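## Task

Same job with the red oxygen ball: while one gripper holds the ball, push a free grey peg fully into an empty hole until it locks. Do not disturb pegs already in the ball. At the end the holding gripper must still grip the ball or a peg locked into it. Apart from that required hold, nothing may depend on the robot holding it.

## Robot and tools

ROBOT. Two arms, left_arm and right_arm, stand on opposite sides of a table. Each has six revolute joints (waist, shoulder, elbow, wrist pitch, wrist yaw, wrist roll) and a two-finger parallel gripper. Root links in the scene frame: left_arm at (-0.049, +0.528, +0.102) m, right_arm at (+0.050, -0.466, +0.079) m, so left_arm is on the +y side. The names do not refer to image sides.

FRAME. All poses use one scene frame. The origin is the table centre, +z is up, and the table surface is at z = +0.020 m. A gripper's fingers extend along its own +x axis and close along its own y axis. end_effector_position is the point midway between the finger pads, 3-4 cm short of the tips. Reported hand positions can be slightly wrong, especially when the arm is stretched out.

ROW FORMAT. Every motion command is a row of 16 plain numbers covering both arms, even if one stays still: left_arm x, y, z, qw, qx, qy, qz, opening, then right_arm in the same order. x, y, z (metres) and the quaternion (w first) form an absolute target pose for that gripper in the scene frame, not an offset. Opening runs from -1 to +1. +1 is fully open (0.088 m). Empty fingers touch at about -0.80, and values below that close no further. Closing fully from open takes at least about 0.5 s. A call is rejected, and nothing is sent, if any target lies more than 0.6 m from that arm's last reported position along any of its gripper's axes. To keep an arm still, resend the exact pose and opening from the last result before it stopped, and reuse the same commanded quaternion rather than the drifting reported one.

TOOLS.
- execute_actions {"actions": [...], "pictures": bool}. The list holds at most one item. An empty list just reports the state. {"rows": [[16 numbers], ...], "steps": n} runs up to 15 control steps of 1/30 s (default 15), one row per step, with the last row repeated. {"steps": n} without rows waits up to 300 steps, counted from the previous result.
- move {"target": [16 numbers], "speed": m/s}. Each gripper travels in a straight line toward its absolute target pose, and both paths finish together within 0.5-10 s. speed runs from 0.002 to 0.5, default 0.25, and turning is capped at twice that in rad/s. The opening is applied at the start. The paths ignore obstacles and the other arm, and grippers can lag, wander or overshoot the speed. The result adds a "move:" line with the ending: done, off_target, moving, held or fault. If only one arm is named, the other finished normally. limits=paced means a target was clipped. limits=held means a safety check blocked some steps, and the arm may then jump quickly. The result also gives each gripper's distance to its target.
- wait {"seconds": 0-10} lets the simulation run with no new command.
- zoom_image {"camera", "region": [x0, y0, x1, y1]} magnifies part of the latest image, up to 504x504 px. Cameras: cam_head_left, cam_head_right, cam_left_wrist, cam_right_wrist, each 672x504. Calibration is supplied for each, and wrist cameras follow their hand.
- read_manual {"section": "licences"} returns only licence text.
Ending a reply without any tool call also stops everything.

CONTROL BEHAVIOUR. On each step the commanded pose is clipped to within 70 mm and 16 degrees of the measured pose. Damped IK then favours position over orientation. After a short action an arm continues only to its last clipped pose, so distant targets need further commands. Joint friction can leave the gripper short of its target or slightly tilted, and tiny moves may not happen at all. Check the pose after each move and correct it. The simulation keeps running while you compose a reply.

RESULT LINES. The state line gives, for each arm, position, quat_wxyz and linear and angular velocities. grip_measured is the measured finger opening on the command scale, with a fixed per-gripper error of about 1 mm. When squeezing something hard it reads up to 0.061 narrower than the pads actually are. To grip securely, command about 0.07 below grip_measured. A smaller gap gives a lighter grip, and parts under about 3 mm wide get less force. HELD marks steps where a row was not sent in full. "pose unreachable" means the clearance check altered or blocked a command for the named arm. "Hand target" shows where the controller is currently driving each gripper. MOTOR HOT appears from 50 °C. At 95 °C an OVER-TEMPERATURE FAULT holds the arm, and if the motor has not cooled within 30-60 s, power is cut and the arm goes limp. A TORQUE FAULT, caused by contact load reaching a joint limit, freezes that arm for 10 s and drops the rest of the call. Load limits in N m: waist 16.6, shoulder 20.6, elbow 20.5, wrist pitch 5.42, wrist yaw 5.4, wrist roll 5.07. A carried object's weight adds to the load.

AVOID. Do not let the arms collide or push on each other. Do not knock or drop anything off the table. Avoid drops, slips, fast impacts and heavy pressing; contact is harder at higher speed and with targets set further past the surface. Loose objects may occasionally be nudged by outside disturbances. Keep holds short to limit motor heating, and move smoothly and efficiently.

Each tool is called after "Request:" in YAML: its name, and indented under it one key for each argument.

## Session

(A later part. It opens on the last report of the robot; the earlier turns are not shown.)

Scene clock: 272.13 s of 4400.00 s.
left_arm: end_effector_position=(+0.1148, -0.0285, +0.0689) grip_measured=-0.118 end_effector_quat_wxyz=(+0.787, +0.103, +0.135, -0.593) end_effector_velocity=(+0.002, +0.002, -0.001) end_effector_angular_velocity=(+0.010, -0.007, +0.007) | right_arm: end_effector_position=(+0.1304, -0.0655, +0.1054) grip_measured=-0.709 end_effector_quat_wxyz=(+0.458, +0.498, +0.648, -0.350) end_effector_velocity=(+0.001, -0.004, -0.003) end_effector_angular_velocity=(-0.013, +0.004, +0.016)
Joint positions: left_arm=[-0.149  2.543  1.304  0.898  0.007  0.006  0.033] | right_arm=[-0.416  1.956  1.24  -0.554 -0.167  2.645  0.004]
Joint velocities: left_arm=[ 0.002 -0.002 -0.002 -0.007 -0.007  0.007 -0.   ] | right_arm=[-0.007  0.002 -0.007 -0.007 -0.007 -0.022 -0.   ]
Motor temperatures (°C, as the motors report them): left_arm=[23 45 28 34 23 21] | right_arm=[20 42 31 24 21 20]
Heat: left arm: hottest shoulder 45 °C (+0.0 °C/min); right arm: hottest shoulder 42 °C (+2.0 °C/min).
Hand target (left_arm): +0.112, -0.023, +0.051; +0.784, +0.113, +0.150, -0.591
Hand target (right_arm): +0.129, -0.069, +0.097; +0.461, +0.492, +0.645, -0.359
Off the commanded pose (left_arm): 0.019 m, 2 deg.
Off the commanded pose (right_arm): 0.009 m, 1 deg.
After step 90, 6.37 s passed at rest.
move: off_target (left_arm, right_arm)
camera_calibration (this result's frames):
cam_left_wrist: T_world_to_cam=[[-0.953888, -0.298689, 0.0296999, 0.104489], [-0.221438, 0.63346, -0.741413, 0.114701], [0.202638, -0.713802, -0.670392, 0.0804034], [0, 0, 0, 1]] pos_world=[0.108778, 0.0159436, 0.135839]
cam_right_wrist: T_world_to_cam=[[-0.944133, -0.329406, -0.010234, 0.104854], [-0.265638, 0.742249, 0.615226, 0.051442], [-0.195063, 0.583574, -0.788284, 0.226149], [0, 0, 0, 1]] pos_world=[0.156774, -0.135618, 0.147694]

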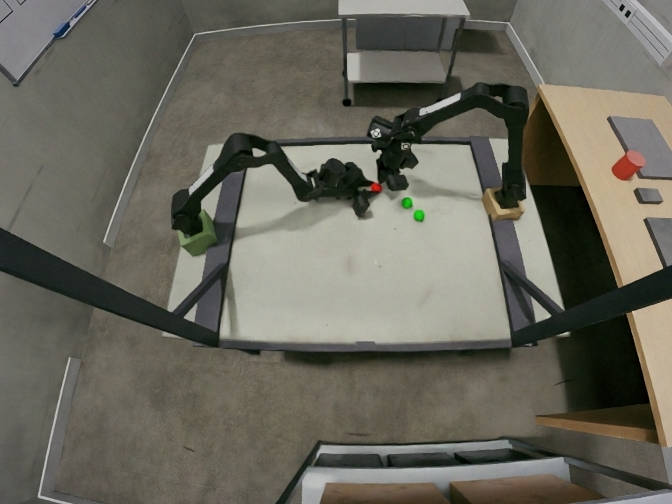

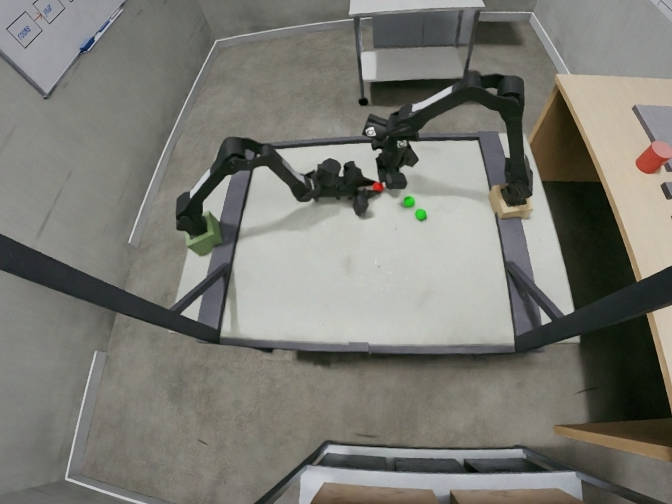

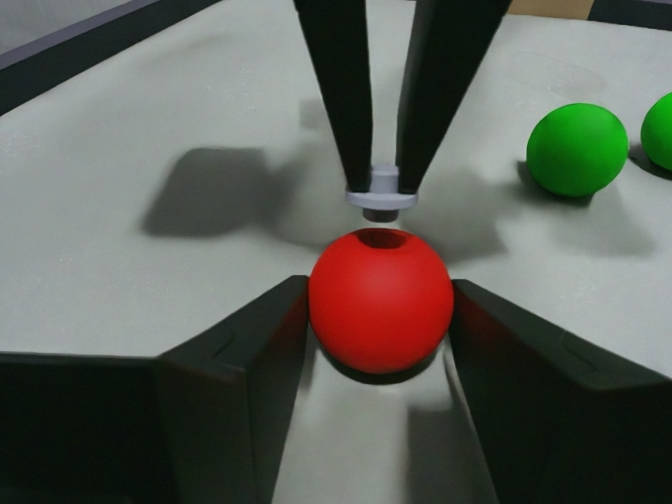

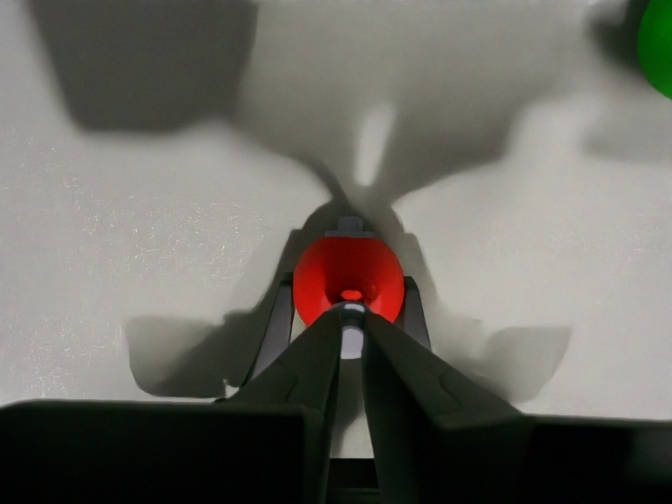

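Request:
move:
  target: [0.1122, -0.0232, 0.051, 0.78436, 0.11328, 0.15033, -0.59105, -0.19, 0.1277, -0.0689, 0.0939, 0.46148, 0.49173, 0.64551, -0.35862, -0.78]
  speed: 0.008

Request:
zoom_image:
  camera: "cam_right_wrist"
  region: [260, 200, 440, 380]

Request:
zoom_image:
  camera: "cam_left_wrist"
  region: [300, 110, 460, 270]

Scene clock: 286.77 s of 4400.00 s.
left_arm: end_effector_position=(+0.1148, -0.0285, +0.0689) grip_measured=-0.118 end_effector_quat_wxyz=(+0.787, +0.103, +0.134, -0.593) end_effector_velocity=(+0.002, +0.001, +0.002) end_effector_angular_velocity=(-0.008, +0.002, +0.012) | right_arm: end_effector_position=(+0.1295, -0.0652, +0.1025) grip_measured=-0.709 end_effector_quat_wxyz=(+0.457, +0.498, +0.648, -0.350) end_effector_velocity=(-0.001, -0.002, -0.000) end_effector_angular_velocity=(-0.005, +0.006, +0.007)
Joint positions: left_arm=[-0.149  2.544  1.304  0.899  0.007  0.006  0.033] | right_arm=[-0.414  1.962  1.235 -0.543 -0.167  2.647  0.004]
Joint velocities: left_arm=[ 0.002 -0.002 -0.002  0.007 -0.007 -0.007  0.   ] | right_arm=[-0.002 -0.002 -0.002 -0.007 -0.007 -0.007 -0.   ]
Motor temperatures (°C, as the motors report them): left_arm=[23 45 28 34 23 21] | right_arm=[20 42 31 24 21 20]
Heat: left arm: hottest shoulder 45 °C (-1.0 °C/min); right arm: hottest shoulder 42 °C (+1.0 °C/min).
Hand target (left_arm): +0.112, -0.023, +0.051; +0.784, +0.113, +0.150, -0.591
Hand target (right_arm): +0.128, -0.069, +0.094; +0.461, +0.492, +0.645, -0.359
Off the commanded pose (left_arm): 0.019 m, 2 deg.
Off the commanded pose (right_arm): 0.010 m, 1 deg.
After step 90, 9.03 s passed at rest.
move: off_target (left_arm, right_arm)
camera_calibration (this result's frames):
cam_left_wrist: T_world_to_cam=[[-0.953895, -0.298667, 0.0297121, 0.104489], [-0.221278, 0.632918, -0.741924, 0.114739], [0.202783, -0.714292, -0.669825, 0.080325], [0, 0, 0, 1]] pos_world=[0.108772, 0.0159625, 0.135827]
cam_right_wrist: T_world_to_cam=[[-0.944095, -0.32953, -0.00968012, 0.104026], [-0.265339, 0.742107, 0.615526, 0.0526777], [-0.195651, 0.583684, -0.788057, 0.223569], [0, 0, 0, 1]] pos_world=[0.155929, -0.135306, 0.144767]

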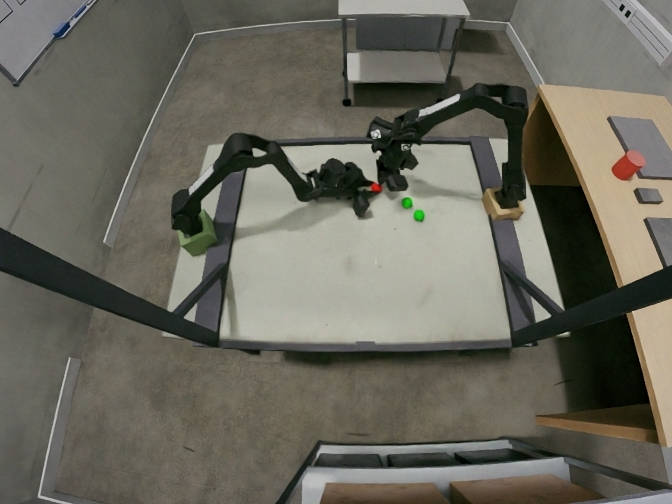

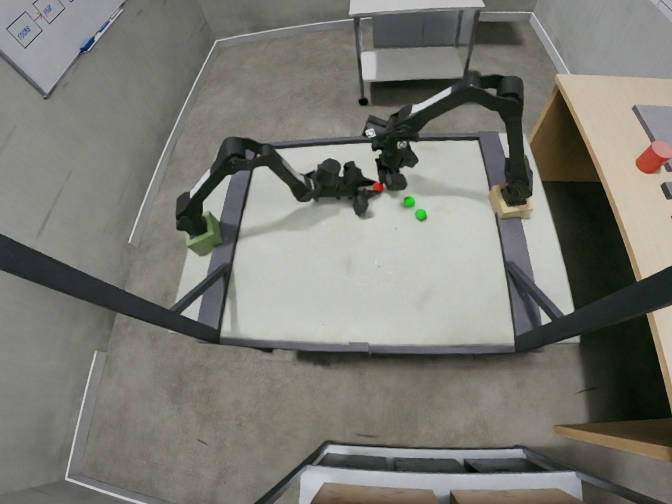

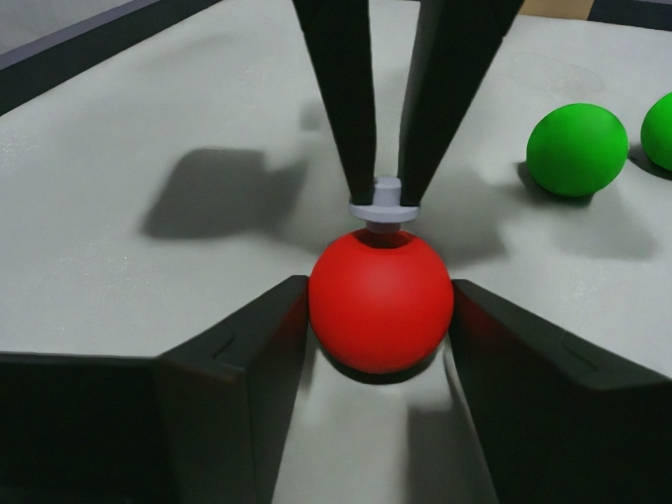

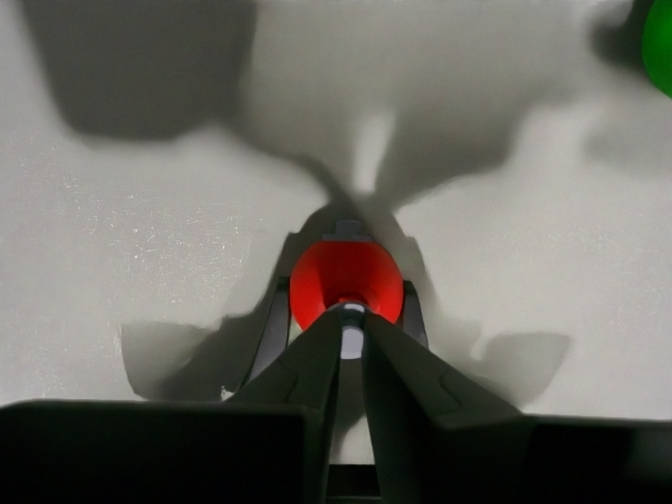

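Region (260, 200, 440, 380) of cam_right_wrist's 672x504 image, scaled by 2.800, with more detail than that image has.

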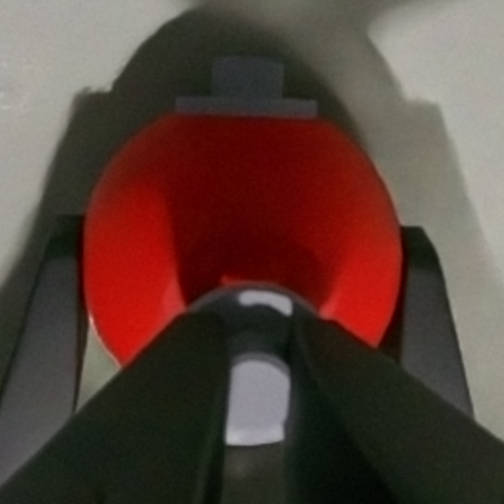

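Region (300, 110, 460, 270) of cam_left_wrist's 672x504 image, scaled by 3.150, with more detail than that image has.

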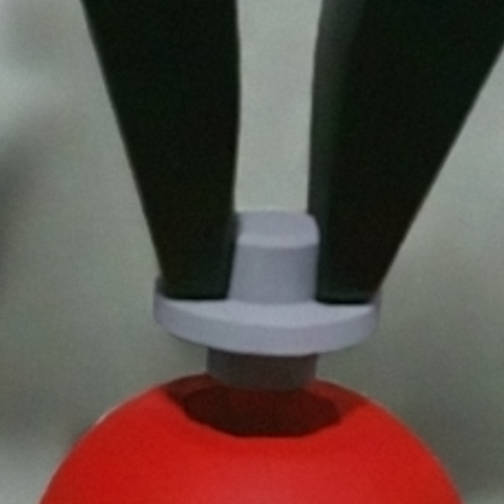

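Request:
move:
  target: [0.1122, -0.0232, 0.051, 0.78436, 0.11328, 0.15033, -0.59105, -0.19, 0.12735, -0.06766, 0.0912, 0.46148, 0.49173, 0.64551, -0.35862, -0.78]
  speed: 0.006

Request:
zoom_image:
  camera: "cam_left_wrist"
  region: [300, 110, 460, 270]

Scene clock: 297.67 s of 4400.00 s.
left_arm: end_effector_position=(+0.1148, -0.0285, +0.0690) grip_measured=-0.118 end_effector_quat_wxyz=(+0.787, +0.103, +0.134, -0.593) end_effector_velocity=(-0.003, +0.000, -0.001) end_effector_angular_velocity=(+0.004, +0.011, -0.007) | right_arm: end_effector_position=(+0.1290, -0.0639, +0.0996) grip_measured=-0.709 end_effector_quat_wxyz=(+0.457, +0.498, +0.649, -0.350) end_effector_velocity=(+0.001, +0.002, +0.002) end_effector_angular_velocity=(+0.014, +0.001, +0.007)
Joint positions: left_arm=[-0.149  2.544  1.304  0.9    0.007  0.006  0.033] | right_arm=[-0.412  1.97   1.235 -0.534 -0.167  2.649  0.004]
Joint velocities: left_arm=[-0.002 -0.002 -0.002 -0.007  0.007 -0.007 -0.   ] | right_arm=[-0.002 -0.002  0.002  0.007 -0.007 -0.007 -0.   ]
Motor temperatures (°C, as the motors report them): left_arm=[23 45 28 34 23 21] | right_arm=[20 42 31 24 21 20]
Heat: left arm: hottest shoulder 45 °C (-1.0 °C/min); right arm: hottest shoulder 42 °C (+0.0 °C/min).
Hand target (left_arm): +0.112, -0.023, +0.051; +0.784, +0.113, +0.150, -0.591
Hand target (right_arm): +0.127, -0.068, +0.091; +0.462, +0.492, +0.646, -0.359
Off the commanded pose (left_arm): 0.019 m, 2 deg.
Off the commanded pose (right_arm): 0.009 m, 1 deg.
After step 90, 4.47 s passed at rest.
move: off_target (left_arm, right_arm)
camera_calibration (this result's frames):
cam_left_wrist: T_world_to_cam=[[-0.953898, -0.298656, 0.0297181, 0.104486], [-0.221197, 0.632646, -0.74218, 0.114816], [0.202855, -0.714537, -0.669542, 0.0803221], [0, 0, 0, 1]] pos_world=[0.108773, 0.0159604, 0.135888]
cam_right_wrist: T_world_to_cam=[[-0.943945, -0.329975, -0.00916826, 0.103837], [-0.265382, 0.742064, 0.61556, 0.0534], [-0.196316, 0.583488, -0.788037, 0.220597], [0, 0, 0, 1]] pos_world=[0.155495, -0.134078, 0.14192]

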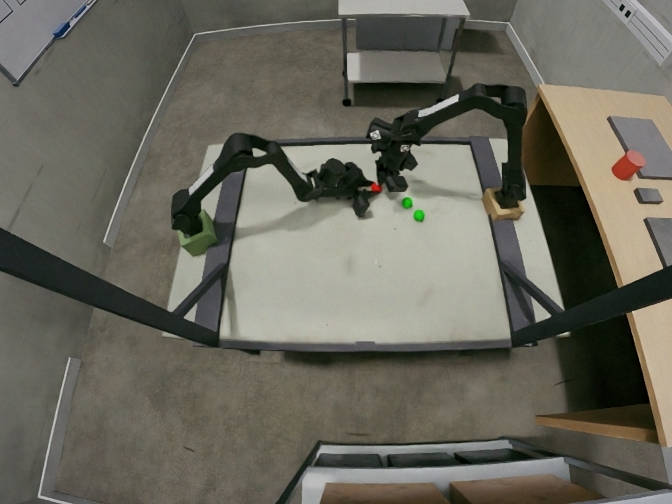

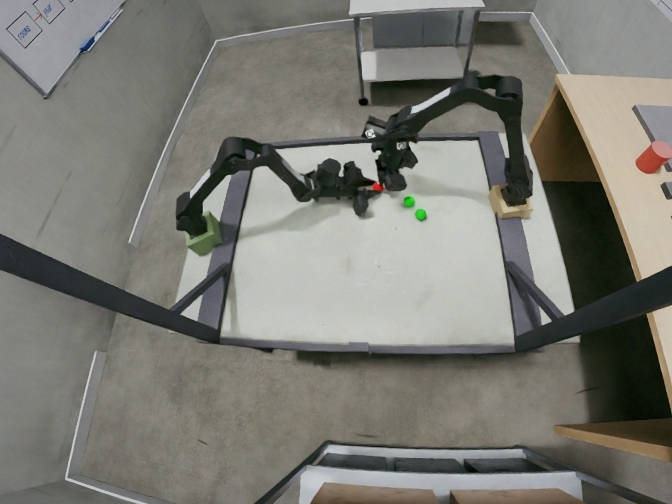

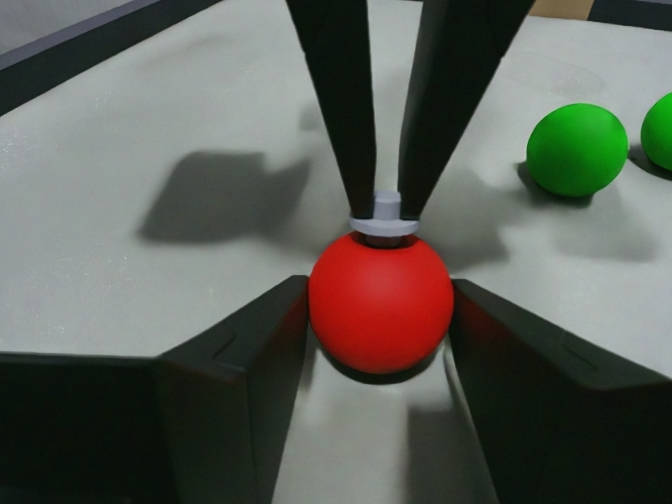

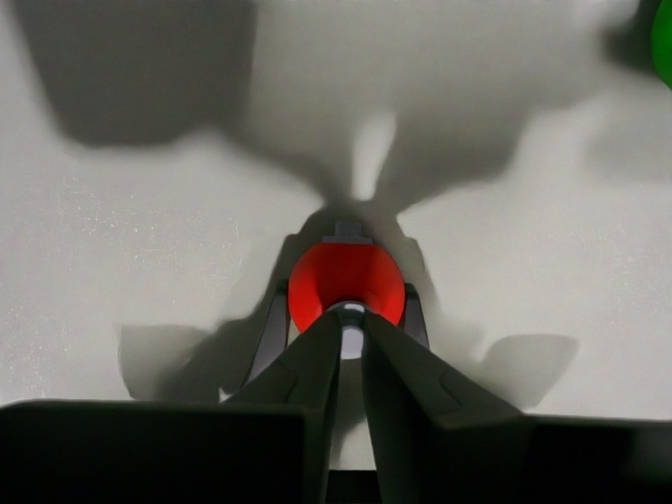

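Region (300, 110, 460, 270) of cam_left_wrist's 672x504 image, scaled by 3.150, with more detail than that image has.

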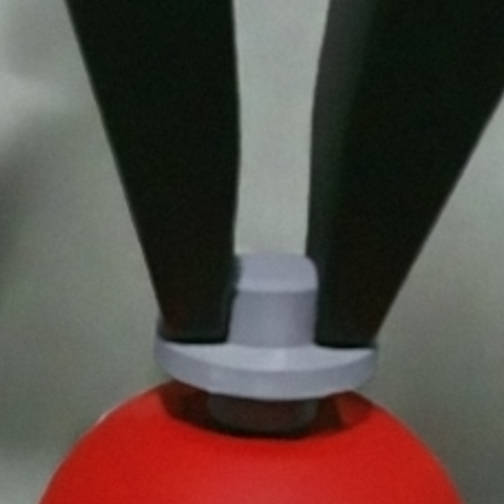

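Request:
move:
  target: [0.1122, -0.0232, 0.051, 0.78436, 0.11328, 0.15033, -0.59105, -0.19, 0.12712, -0.06686, 0.0888, 0.46148, 0.49173, 0.64551, -0.35862, -0.78]
  speed: 0.005

Request:
zoom_image:
  camera: "cam_left_wrist"
  region: [300, 110, 460, 270]

Scene clock: 304.30 s of 4400.00 s.
left_arm: end_effector_position=(+0.1148, -0.0285, +0.0690) grip_measured=-0.118 end_effector_quat_wxyz=(+0.787, +0.103, +0.134, -0.593) end_effector_velocity=(+0.004, +0.002, -0.001) end_effector_angular_velocity=(+0.009, -0.003, +0.035) | right_arm: end_effector_position=(+0.1293, -0.0632, +0.0989) grip_measured=-0.709 end_effector_quat_wxyz=(+0.457, +0.499, +0.648, -0.349) end_effector_velocity=(+0.002, +0.001, +0.001) end_effector_angular_velocity=(+0.009, +0.003, +0.002)
Joint positions: left_arm=[-0.149  2.544  1.304  0.9    0.007  0.006  0.033] | right_arm=[-0.412  1.973  1.234 -0.529 -0.166  2.65   0.004]
Joint velocities: left_arm=[-0.002 -0.002 -0.002 -0.007 -0.037 -0.007 -0.   ] | right_arm=[-0.007 -0.002 -0.002  0.007 -0.007 -0.007 -0.   ]
Motor temperatures (°C, as the motors report them): left_arm=[23 46 28 34 23 21] | right_arm=[20 42 31 24 21 20]
Heat: left arm: hottest shoulder 46 °C (+1.0 °C/min); right arm: hottest shoulder 42 °C (-1.0 °C/min).
Hand target (left_arm): +0.112, -0.023, +0.051; +0.784, +0.113, +0.150, -0.591
Hand target (right_arm): +0.127, -0.067, +0.089; +0.461, +0.492, +0.646, -0.358
Off the commanded pose (left_arm): 0.019 m, 2 deg.
Off the commanded pose (right_arm): 0.011 m, 1 deg.
move: off_target (left_arm, right_arm)
camera_calibration (this result's frames):
cam_left_wrist: T_world_to_cam=[[-0.953901, -0.298645, 0.0297242, 0.104484], [-0.221117, 0.632375, -0.742435, 0.114894], [0.202928, -0.714782, -0.669259, 0.0803192], [0, 0, 0, 1]] pos_world=[0.108773, 0.0159583, 0.13595]
cam_right_wrist: T_world_to_cam=[[-0.944365, -0.32872, -0.0108753, 0.104669], [-0.265034, 0.740991, 0.617, 0.0530942], [-0.194762, 0.585555, -0.786888, 0.219513], [0, 0, 0, 1]] pos_world=[0.15567, -0.133472, 0.141111]

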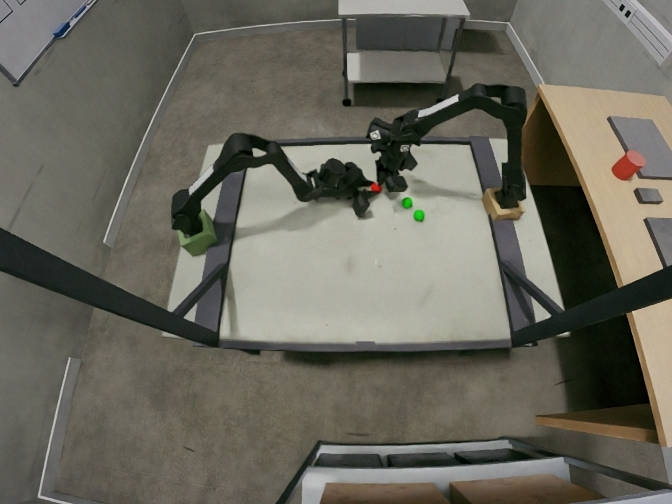

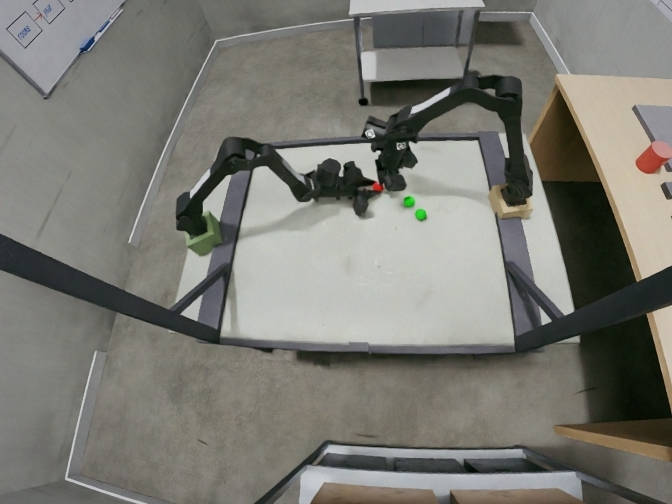

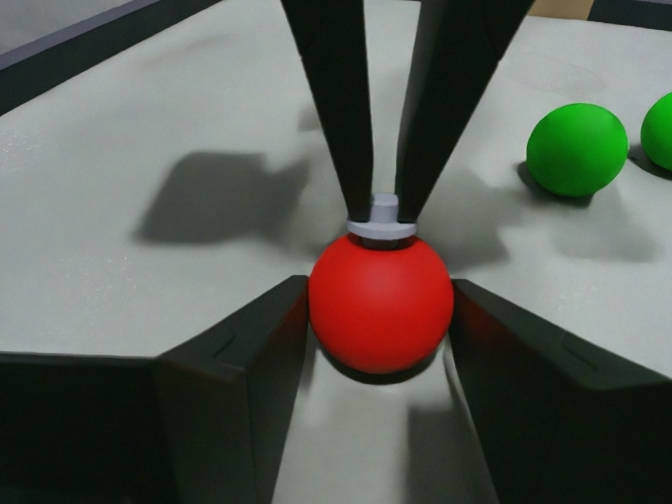

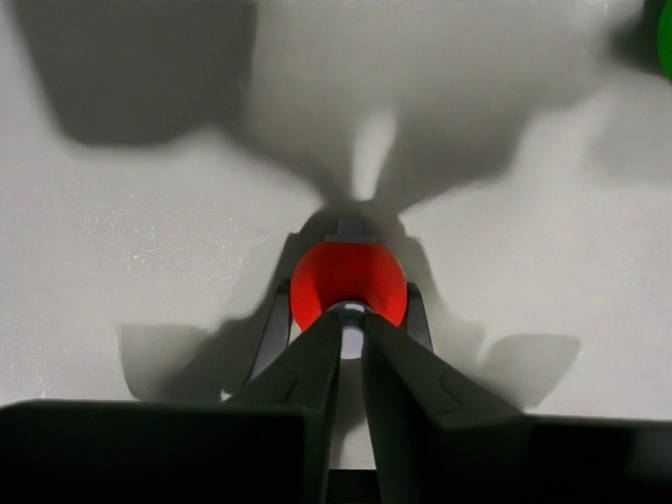

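Region (300, 110, 460, 270) of cam_left_wrist's 672x504 image, scaled by 3.150, with more detail than that image has.

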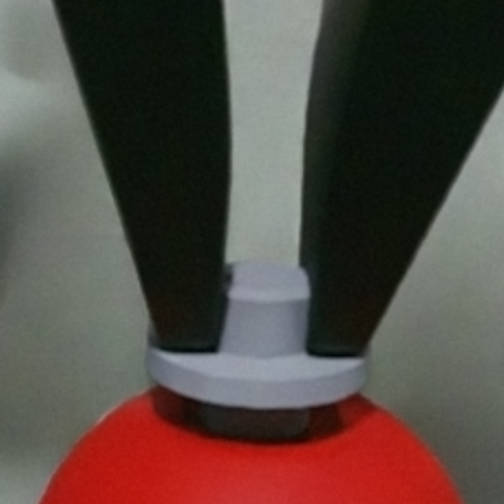

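Request:
move:
  target: [0.1122, -0.0232, 0.051, 0.78436, 0.11328, 0.15033, -0.59105, -0.19, 0.12634, -0.07052, 0.08184, 0.46496, 0.48587, 0.64288, -0.36673, -0.78]
  speed: 0.005

Request:
zoom_image:
  camera: "cam_left_wrist"
  region: [300, 110, 460, 270]

Scene clock: 318.20 s of 4400.00 s.
left_arm: end_effector_position=(+0.1148, -0.0285, +0.0690) grip_measured=-0.118 end_effector_quat_wxyz=(+0.787, +0.103, +0.134, -0.593) end_effector_velocity=(-0.003, -0.000, -0.001) end_effector_angular_velocity=(+0.006, +0.006, +0.002) | right_arm: end_effector_position=(+0.1290, -0.0645, +0.0951) grip_measured=-0.709 end_effector_quat_wxyz=(+0.459, +0.496, +0.647, -0.353) end_effector_velocity=(-0.004, -0.004, -0.001) end_effector_angular_velocity=(-0.014, +0.019, +0.025)
Joint positions: left_arm=[-0.149  2.544  1.304  0.9    0.007  0.006  0.033] | right_arm=[-0.412  1.981  1.233 -0.529 -0.166  2.65   0.004]
Joint velocities: left_arm=[-0.007 -0.002 -0.002 -0.007 -0.007 -0.007 -0.   ] | right_arm=[-0.002 -0.002 -0.002 -0.022 -0.022 -0.022 -0.   ]
Motor temperatures (°C, as the motors report them): left_arm=[23 46 28 34 23 21] | right_arm=[20 42 31 24 21 20]
Heat: left arm: hottest shoulder 46 °C (+1.0 °C/min); right arm: hottest shoulder 42 °C (-1.0 °C/min).
Hand target (left_arm): +0.112, -0.023, +0.051; +0.784, +0.113, +0.150, -0.591
Hand target (right_arm): +0.126, -0.071, +0.082; +0.465, +0.486, +0.643, -0.367
Off the commanded pose (left_arm): 0.019 m, 2 deg.
Off the commanded pose (right_arm): 0.015 m, 2 deg.
After step 90, 5.97 s passed at rest.
move: off_target (left_arm, right_arm)
camera_calibration (this result's frames):
cam_left_wrist: T_world_to_cam=[[-0.953898, -0.298656, 0.0297181, 0.104486], [-0.221197, 0.632646, -0.74218, 0.114816], [0.202855, -0.714537, -0.669542, 0.0803221], [0, 0, 0, 1]] pos_world=[0.108773, 0.0159604, 0.135888]
cam_right_wrist: T_world_to_cam=[[-0.944386, -0.3288, -0.0051445, 0.103332], [-0.263439, 0.747107, 0.610271, 0.0571463], [-0.196814, 0.577686, -0.792176, 0.217473], [0, 0, 0, 1]] pos_world=[0.155441, -0.13435, 0.137934]

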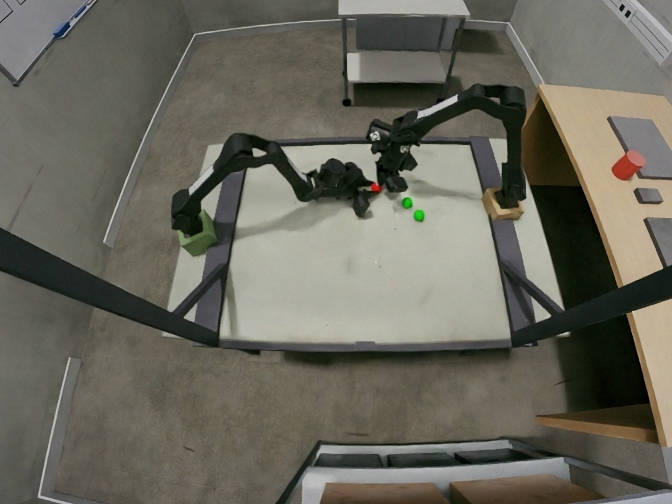

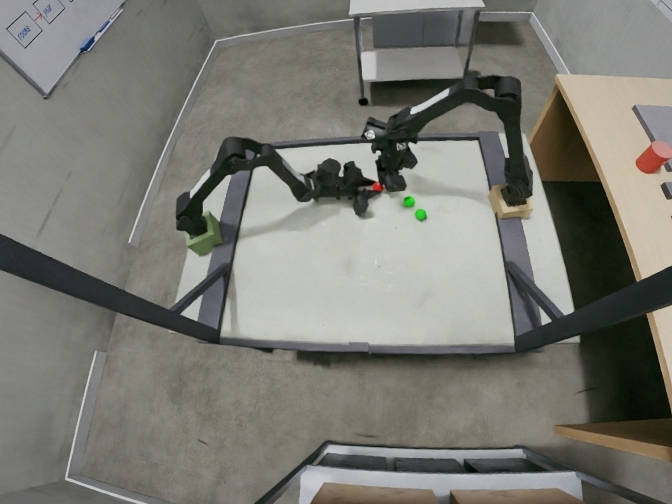

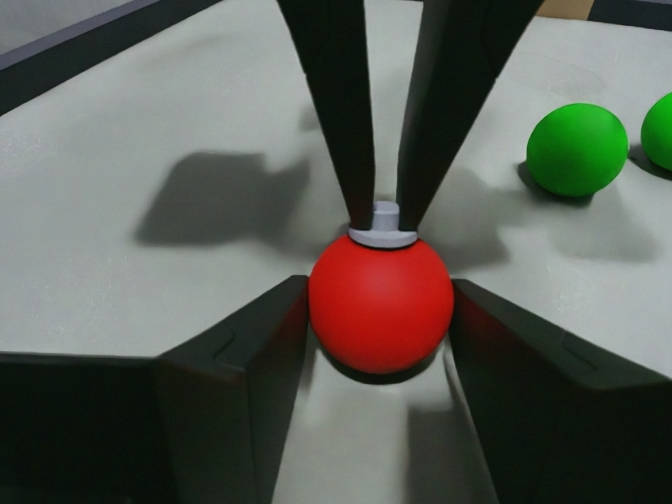

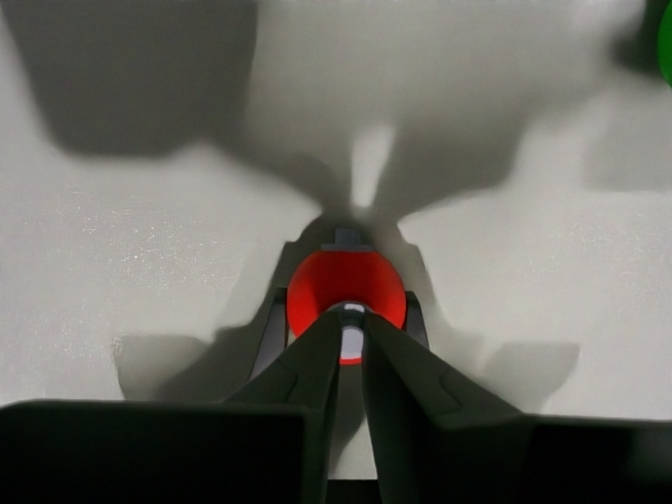

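Region (300, 110, 460, 270) of cam_left_wrist's 672x504 image, scaled by 3.150, with more detail than that image has.

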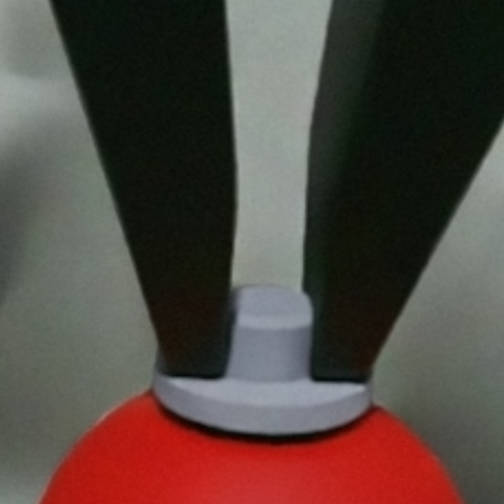

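Request:
move:
  target: [0.1122, -0.0232, 0.051, 0.78436, 0.11328, 0.15033, -0.59105, -0.19, 0.12564, -0.07126, 0.07515, 0.46670, 0.48294, 0.64156, -0.37079, -0.78]
  speed: 0.005

Request:
zoom_image:
  camera: "cam_left_wrist"
  region: [300, 110, 460, 270]

Scene clock: 327.37 s of 4400.00 s.
left_arm: end_effector_position=(+0.1148, -0.0285, +0.0690) grip_measured=-0.118 end_effector_quat_wxyz=(+0.787, +0.103, +0.134, -0.593) end_effector_velocity=(-0.001, +0.001, -0.001) end_effector_angular_velocity=(+0.010, -0.007, +0.002) | right_arm: end_effector_position=(+0.1287, -0.0643, +0.0933) grip_measured=-0.709 end_effector_quat_wxyz=(+0.459, +0.496, +0.647, -0.354) end_effector_velocity=(-0.002, +0.001, -0.001) end_effector_angular_velocity=(+0.003, +0.008, -0.002)
Joint positions: left_arm=[-0.149  2.544  1.304  0.9    0.007  0.006  0.033] | right_arm=[-0.411  1.986  1.232 -0.524 -0.166  2.651  0.004]
Joint velocities: left_arm=[-0.002 -0.002 -0.002 -0.007 -0.007  0.007 -0.   ] | right_arm=[ 0.002  0.002 -0.002  0.007 -0.007  0.007 -0.   ]
Motor temperatures (°C, as the motors report them): left_arm=[23 46 28 33 23 21] | right_arm=[20 41 31 24 21 20]
Heat: left arm: hottest shoulder 46 °C (+1.0 °C/min); right arm: hottest shoulder 41 °C (-2.0 °C/min).
Hand target (left_arm): +0.112, -0.023, +0.051; +0.784, +0.113, +0.150, -0.591
Hand target (right_arm): +0.125, -0.072, +0.076; +0.467, +0.483, +0.642, -0.371
Off the commanded pose (left_arm): 0.019 m, 2 deg.
Off the commanded pose (right_arm): 0.020 m, 3 deg.
After step 90, 1.17 s passed at rest.
move: off_target (left_arm, right_arm)
camera_calibration (this result's frames):
cam_left_wrist: T_world_to_cam=[[-0.953901, -0.298645, 0.0297242, 0.104484], [-0.221117, 0.632375, -0.742435, 0.114894], [0.202928, -0.714782, -0.669259, 0.0803192], [0, 0, 0, 1]] pos_world=[0.108773, 0.0159583, 0.13595]
cam_right_wrist: T_world_to_cam=[[-0.944493, -0.328507, -0.00392011, 0.10307], [-0.262746, 0.748152, 0.609288, 0.0581206], [-0.197223, 0.576499, -0.792939, 0.215846], [0, 0, 0, 1]] pos_world=[0.15519, -0.134059, 0.136145]

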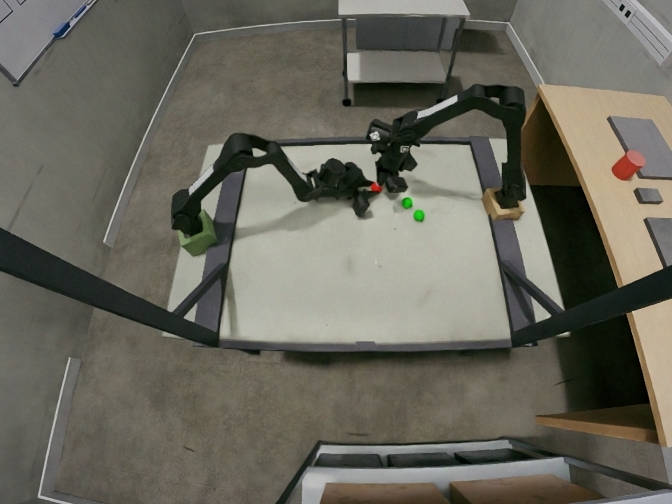

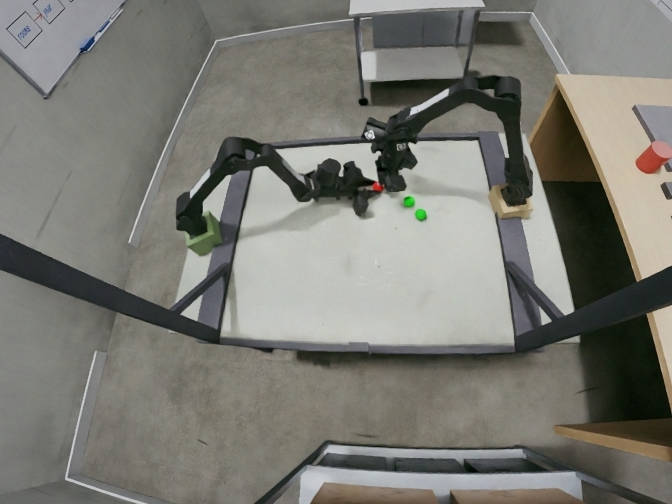

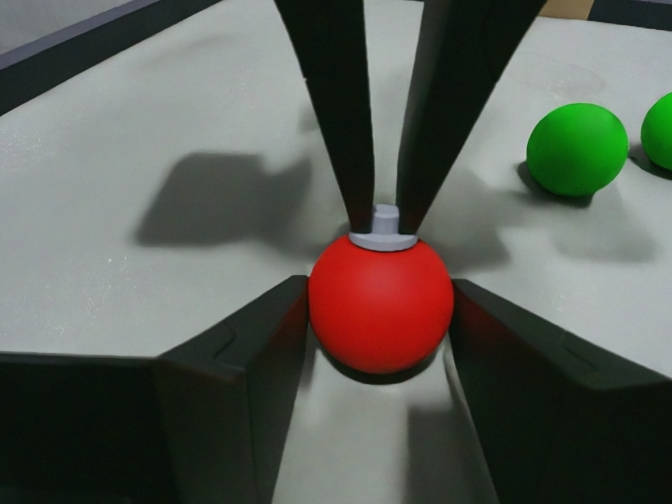

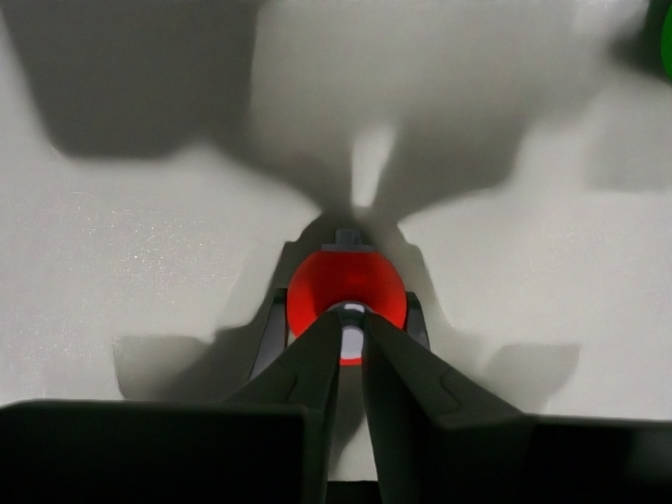

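Region (300, 110, 460, 270) of cam_left_wrist's 672x504 image, scaled by 3.150, with more detail than that image has.

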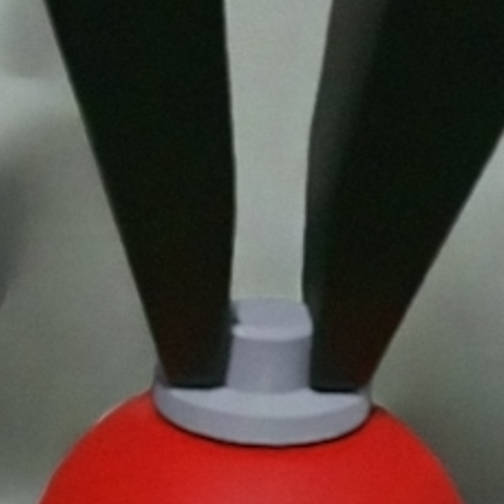

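Request:
move:
  target: [0.1122, -0.0232, 0.051, 0.78436, 0.11328, 0.15033, -0.59105, -0.19, 0.12512, -0.07265, 0.07035, 0.46844, 0.48001, 0.64025, -0.37484, -0.78]
  speed: 0.005

Request:
zoom_image:
  camera: "cam_left_wrist"
  region: [300, 110, 460, 270]

Scene clock: 336.27 s of 4400.00 s.
left_arm: end_effector_position=(+0.1148, -0.0285, +0.0690) grip_measured=-0.118 end_effector_quat_wxyz=(+0.787, +0.103, +0.134, -0.593) end_effector_velocity=(-0.001, +0.001, -0.001) end_effector_angular_velocity=(+0.007, +0.002, +0.016) | right_arm: end_effector_position=(+0.1287, -0.0643, +0.0921) grip_measured=-0.709 end_effector_quat_wxyz=(+0.459, +0.495, +0.647, -0.355) end_effector_velocity=(-0.001, -0.002, -0.000) end_effector_angular_velocity=(-0.005, +0.006, +0.007)
Joint positions: left_arm=[-0.149  2.544  1.304  0.9    0.007  0.005  0.033] | right_arm=[-0.411  1.989  1.231 -0.522 -0.166  2.651  0.004]
Joint velocities: left_arm=[-0.007 -0.002 -0.002 -0.007 -0.022 -0.007  0.   ] | right_arm=[-0.002 -0.002 -0.002 -0.007 -0.007 -0.007 -0.   ]
Motor temperatures (°C, as the motors report them): left_arm=[23 46 28 33 23 21] | right_arm=[20 40 30 24 21 20]
Heat: left arm: hottest shoulder 46 °C (+1.0 °C/min); right arm: hottest shoulder 40 °C (-2.0 °C/min).
Hand target (left_arm): +0.112, -0.023, +0.051; +0.784, +0.114, +0.150, -0.591
Hand target (right_arm): +0.125, -0.073, +0.071; +0.468, +0.480, +0.640, -0.375
Off the commanded pose (left_arm): 0.019 m, 2 deg.
Off the commanded pose (right_arm): 0.024 m, 3 deg.
move: off_target (left_arm, right_arm)
camera_calibration (this result's frames):
cam_left_wrist: T_world_to_cam=[[-0.95385, -0.298774, 0.0300775, 0.104453], [-0.221534, 0.632544, -0.742166, 0.114851], [0.202715, -0.714578, -0.669541, 0.080337], [0, 0, 0, 1]] pos_world=[0.10879, 0.0159663, 0.135886]
cam_right_wrist: T_world_to_cam=[[-0.944495, -0.328512, -0.0030724, 0.102984], [-0.262512, 0.749051, 0.608284, 0.0589605], [-0.197527, 0.575327, -0.793714, 0.214954], [0, 0, 0, 1]] pos_world=[0.155205, -0.134002, 0.135063]

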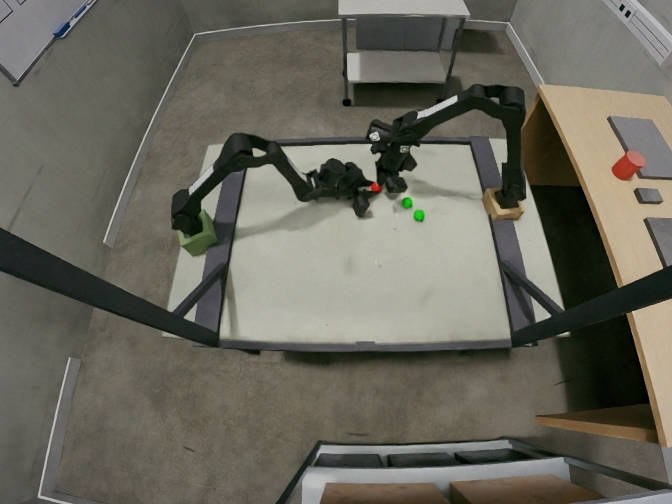

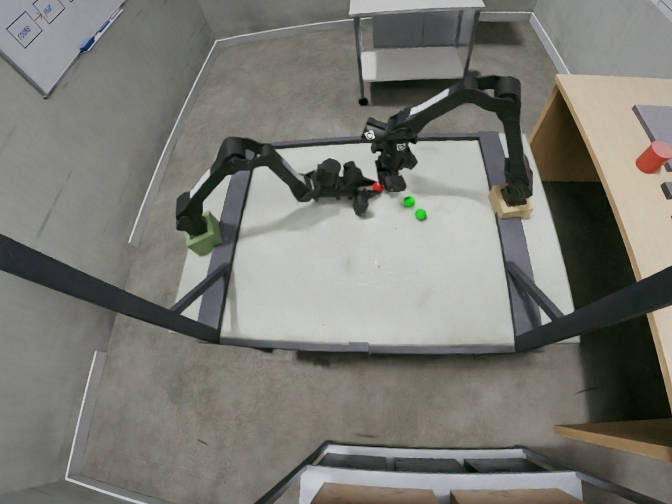

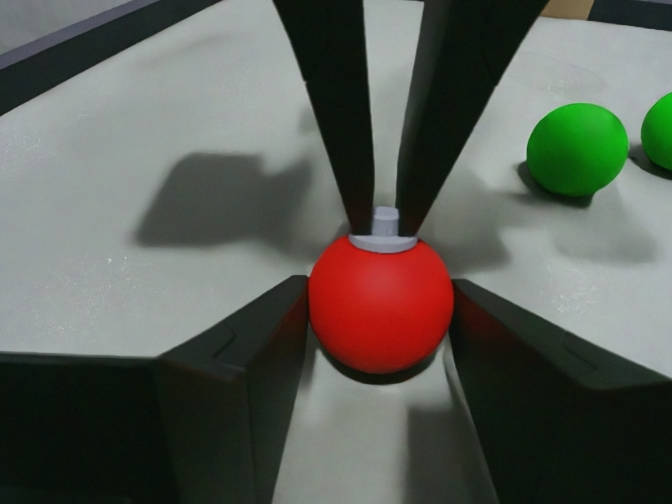

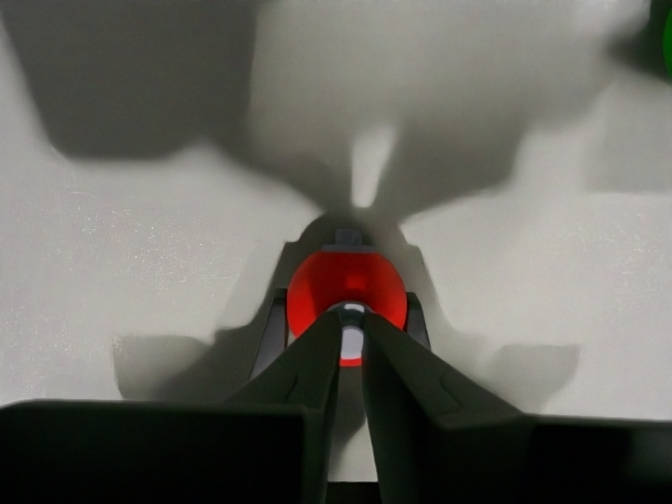

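Region (300, 110, 460, 270) of cam_left_wrist's 672x504 image, scaled by 3.150, with more detail than that image has.

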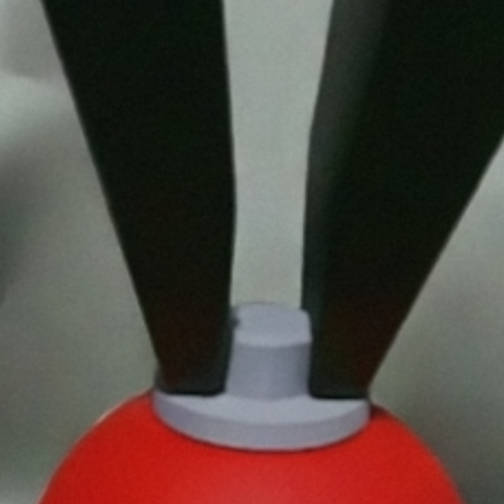

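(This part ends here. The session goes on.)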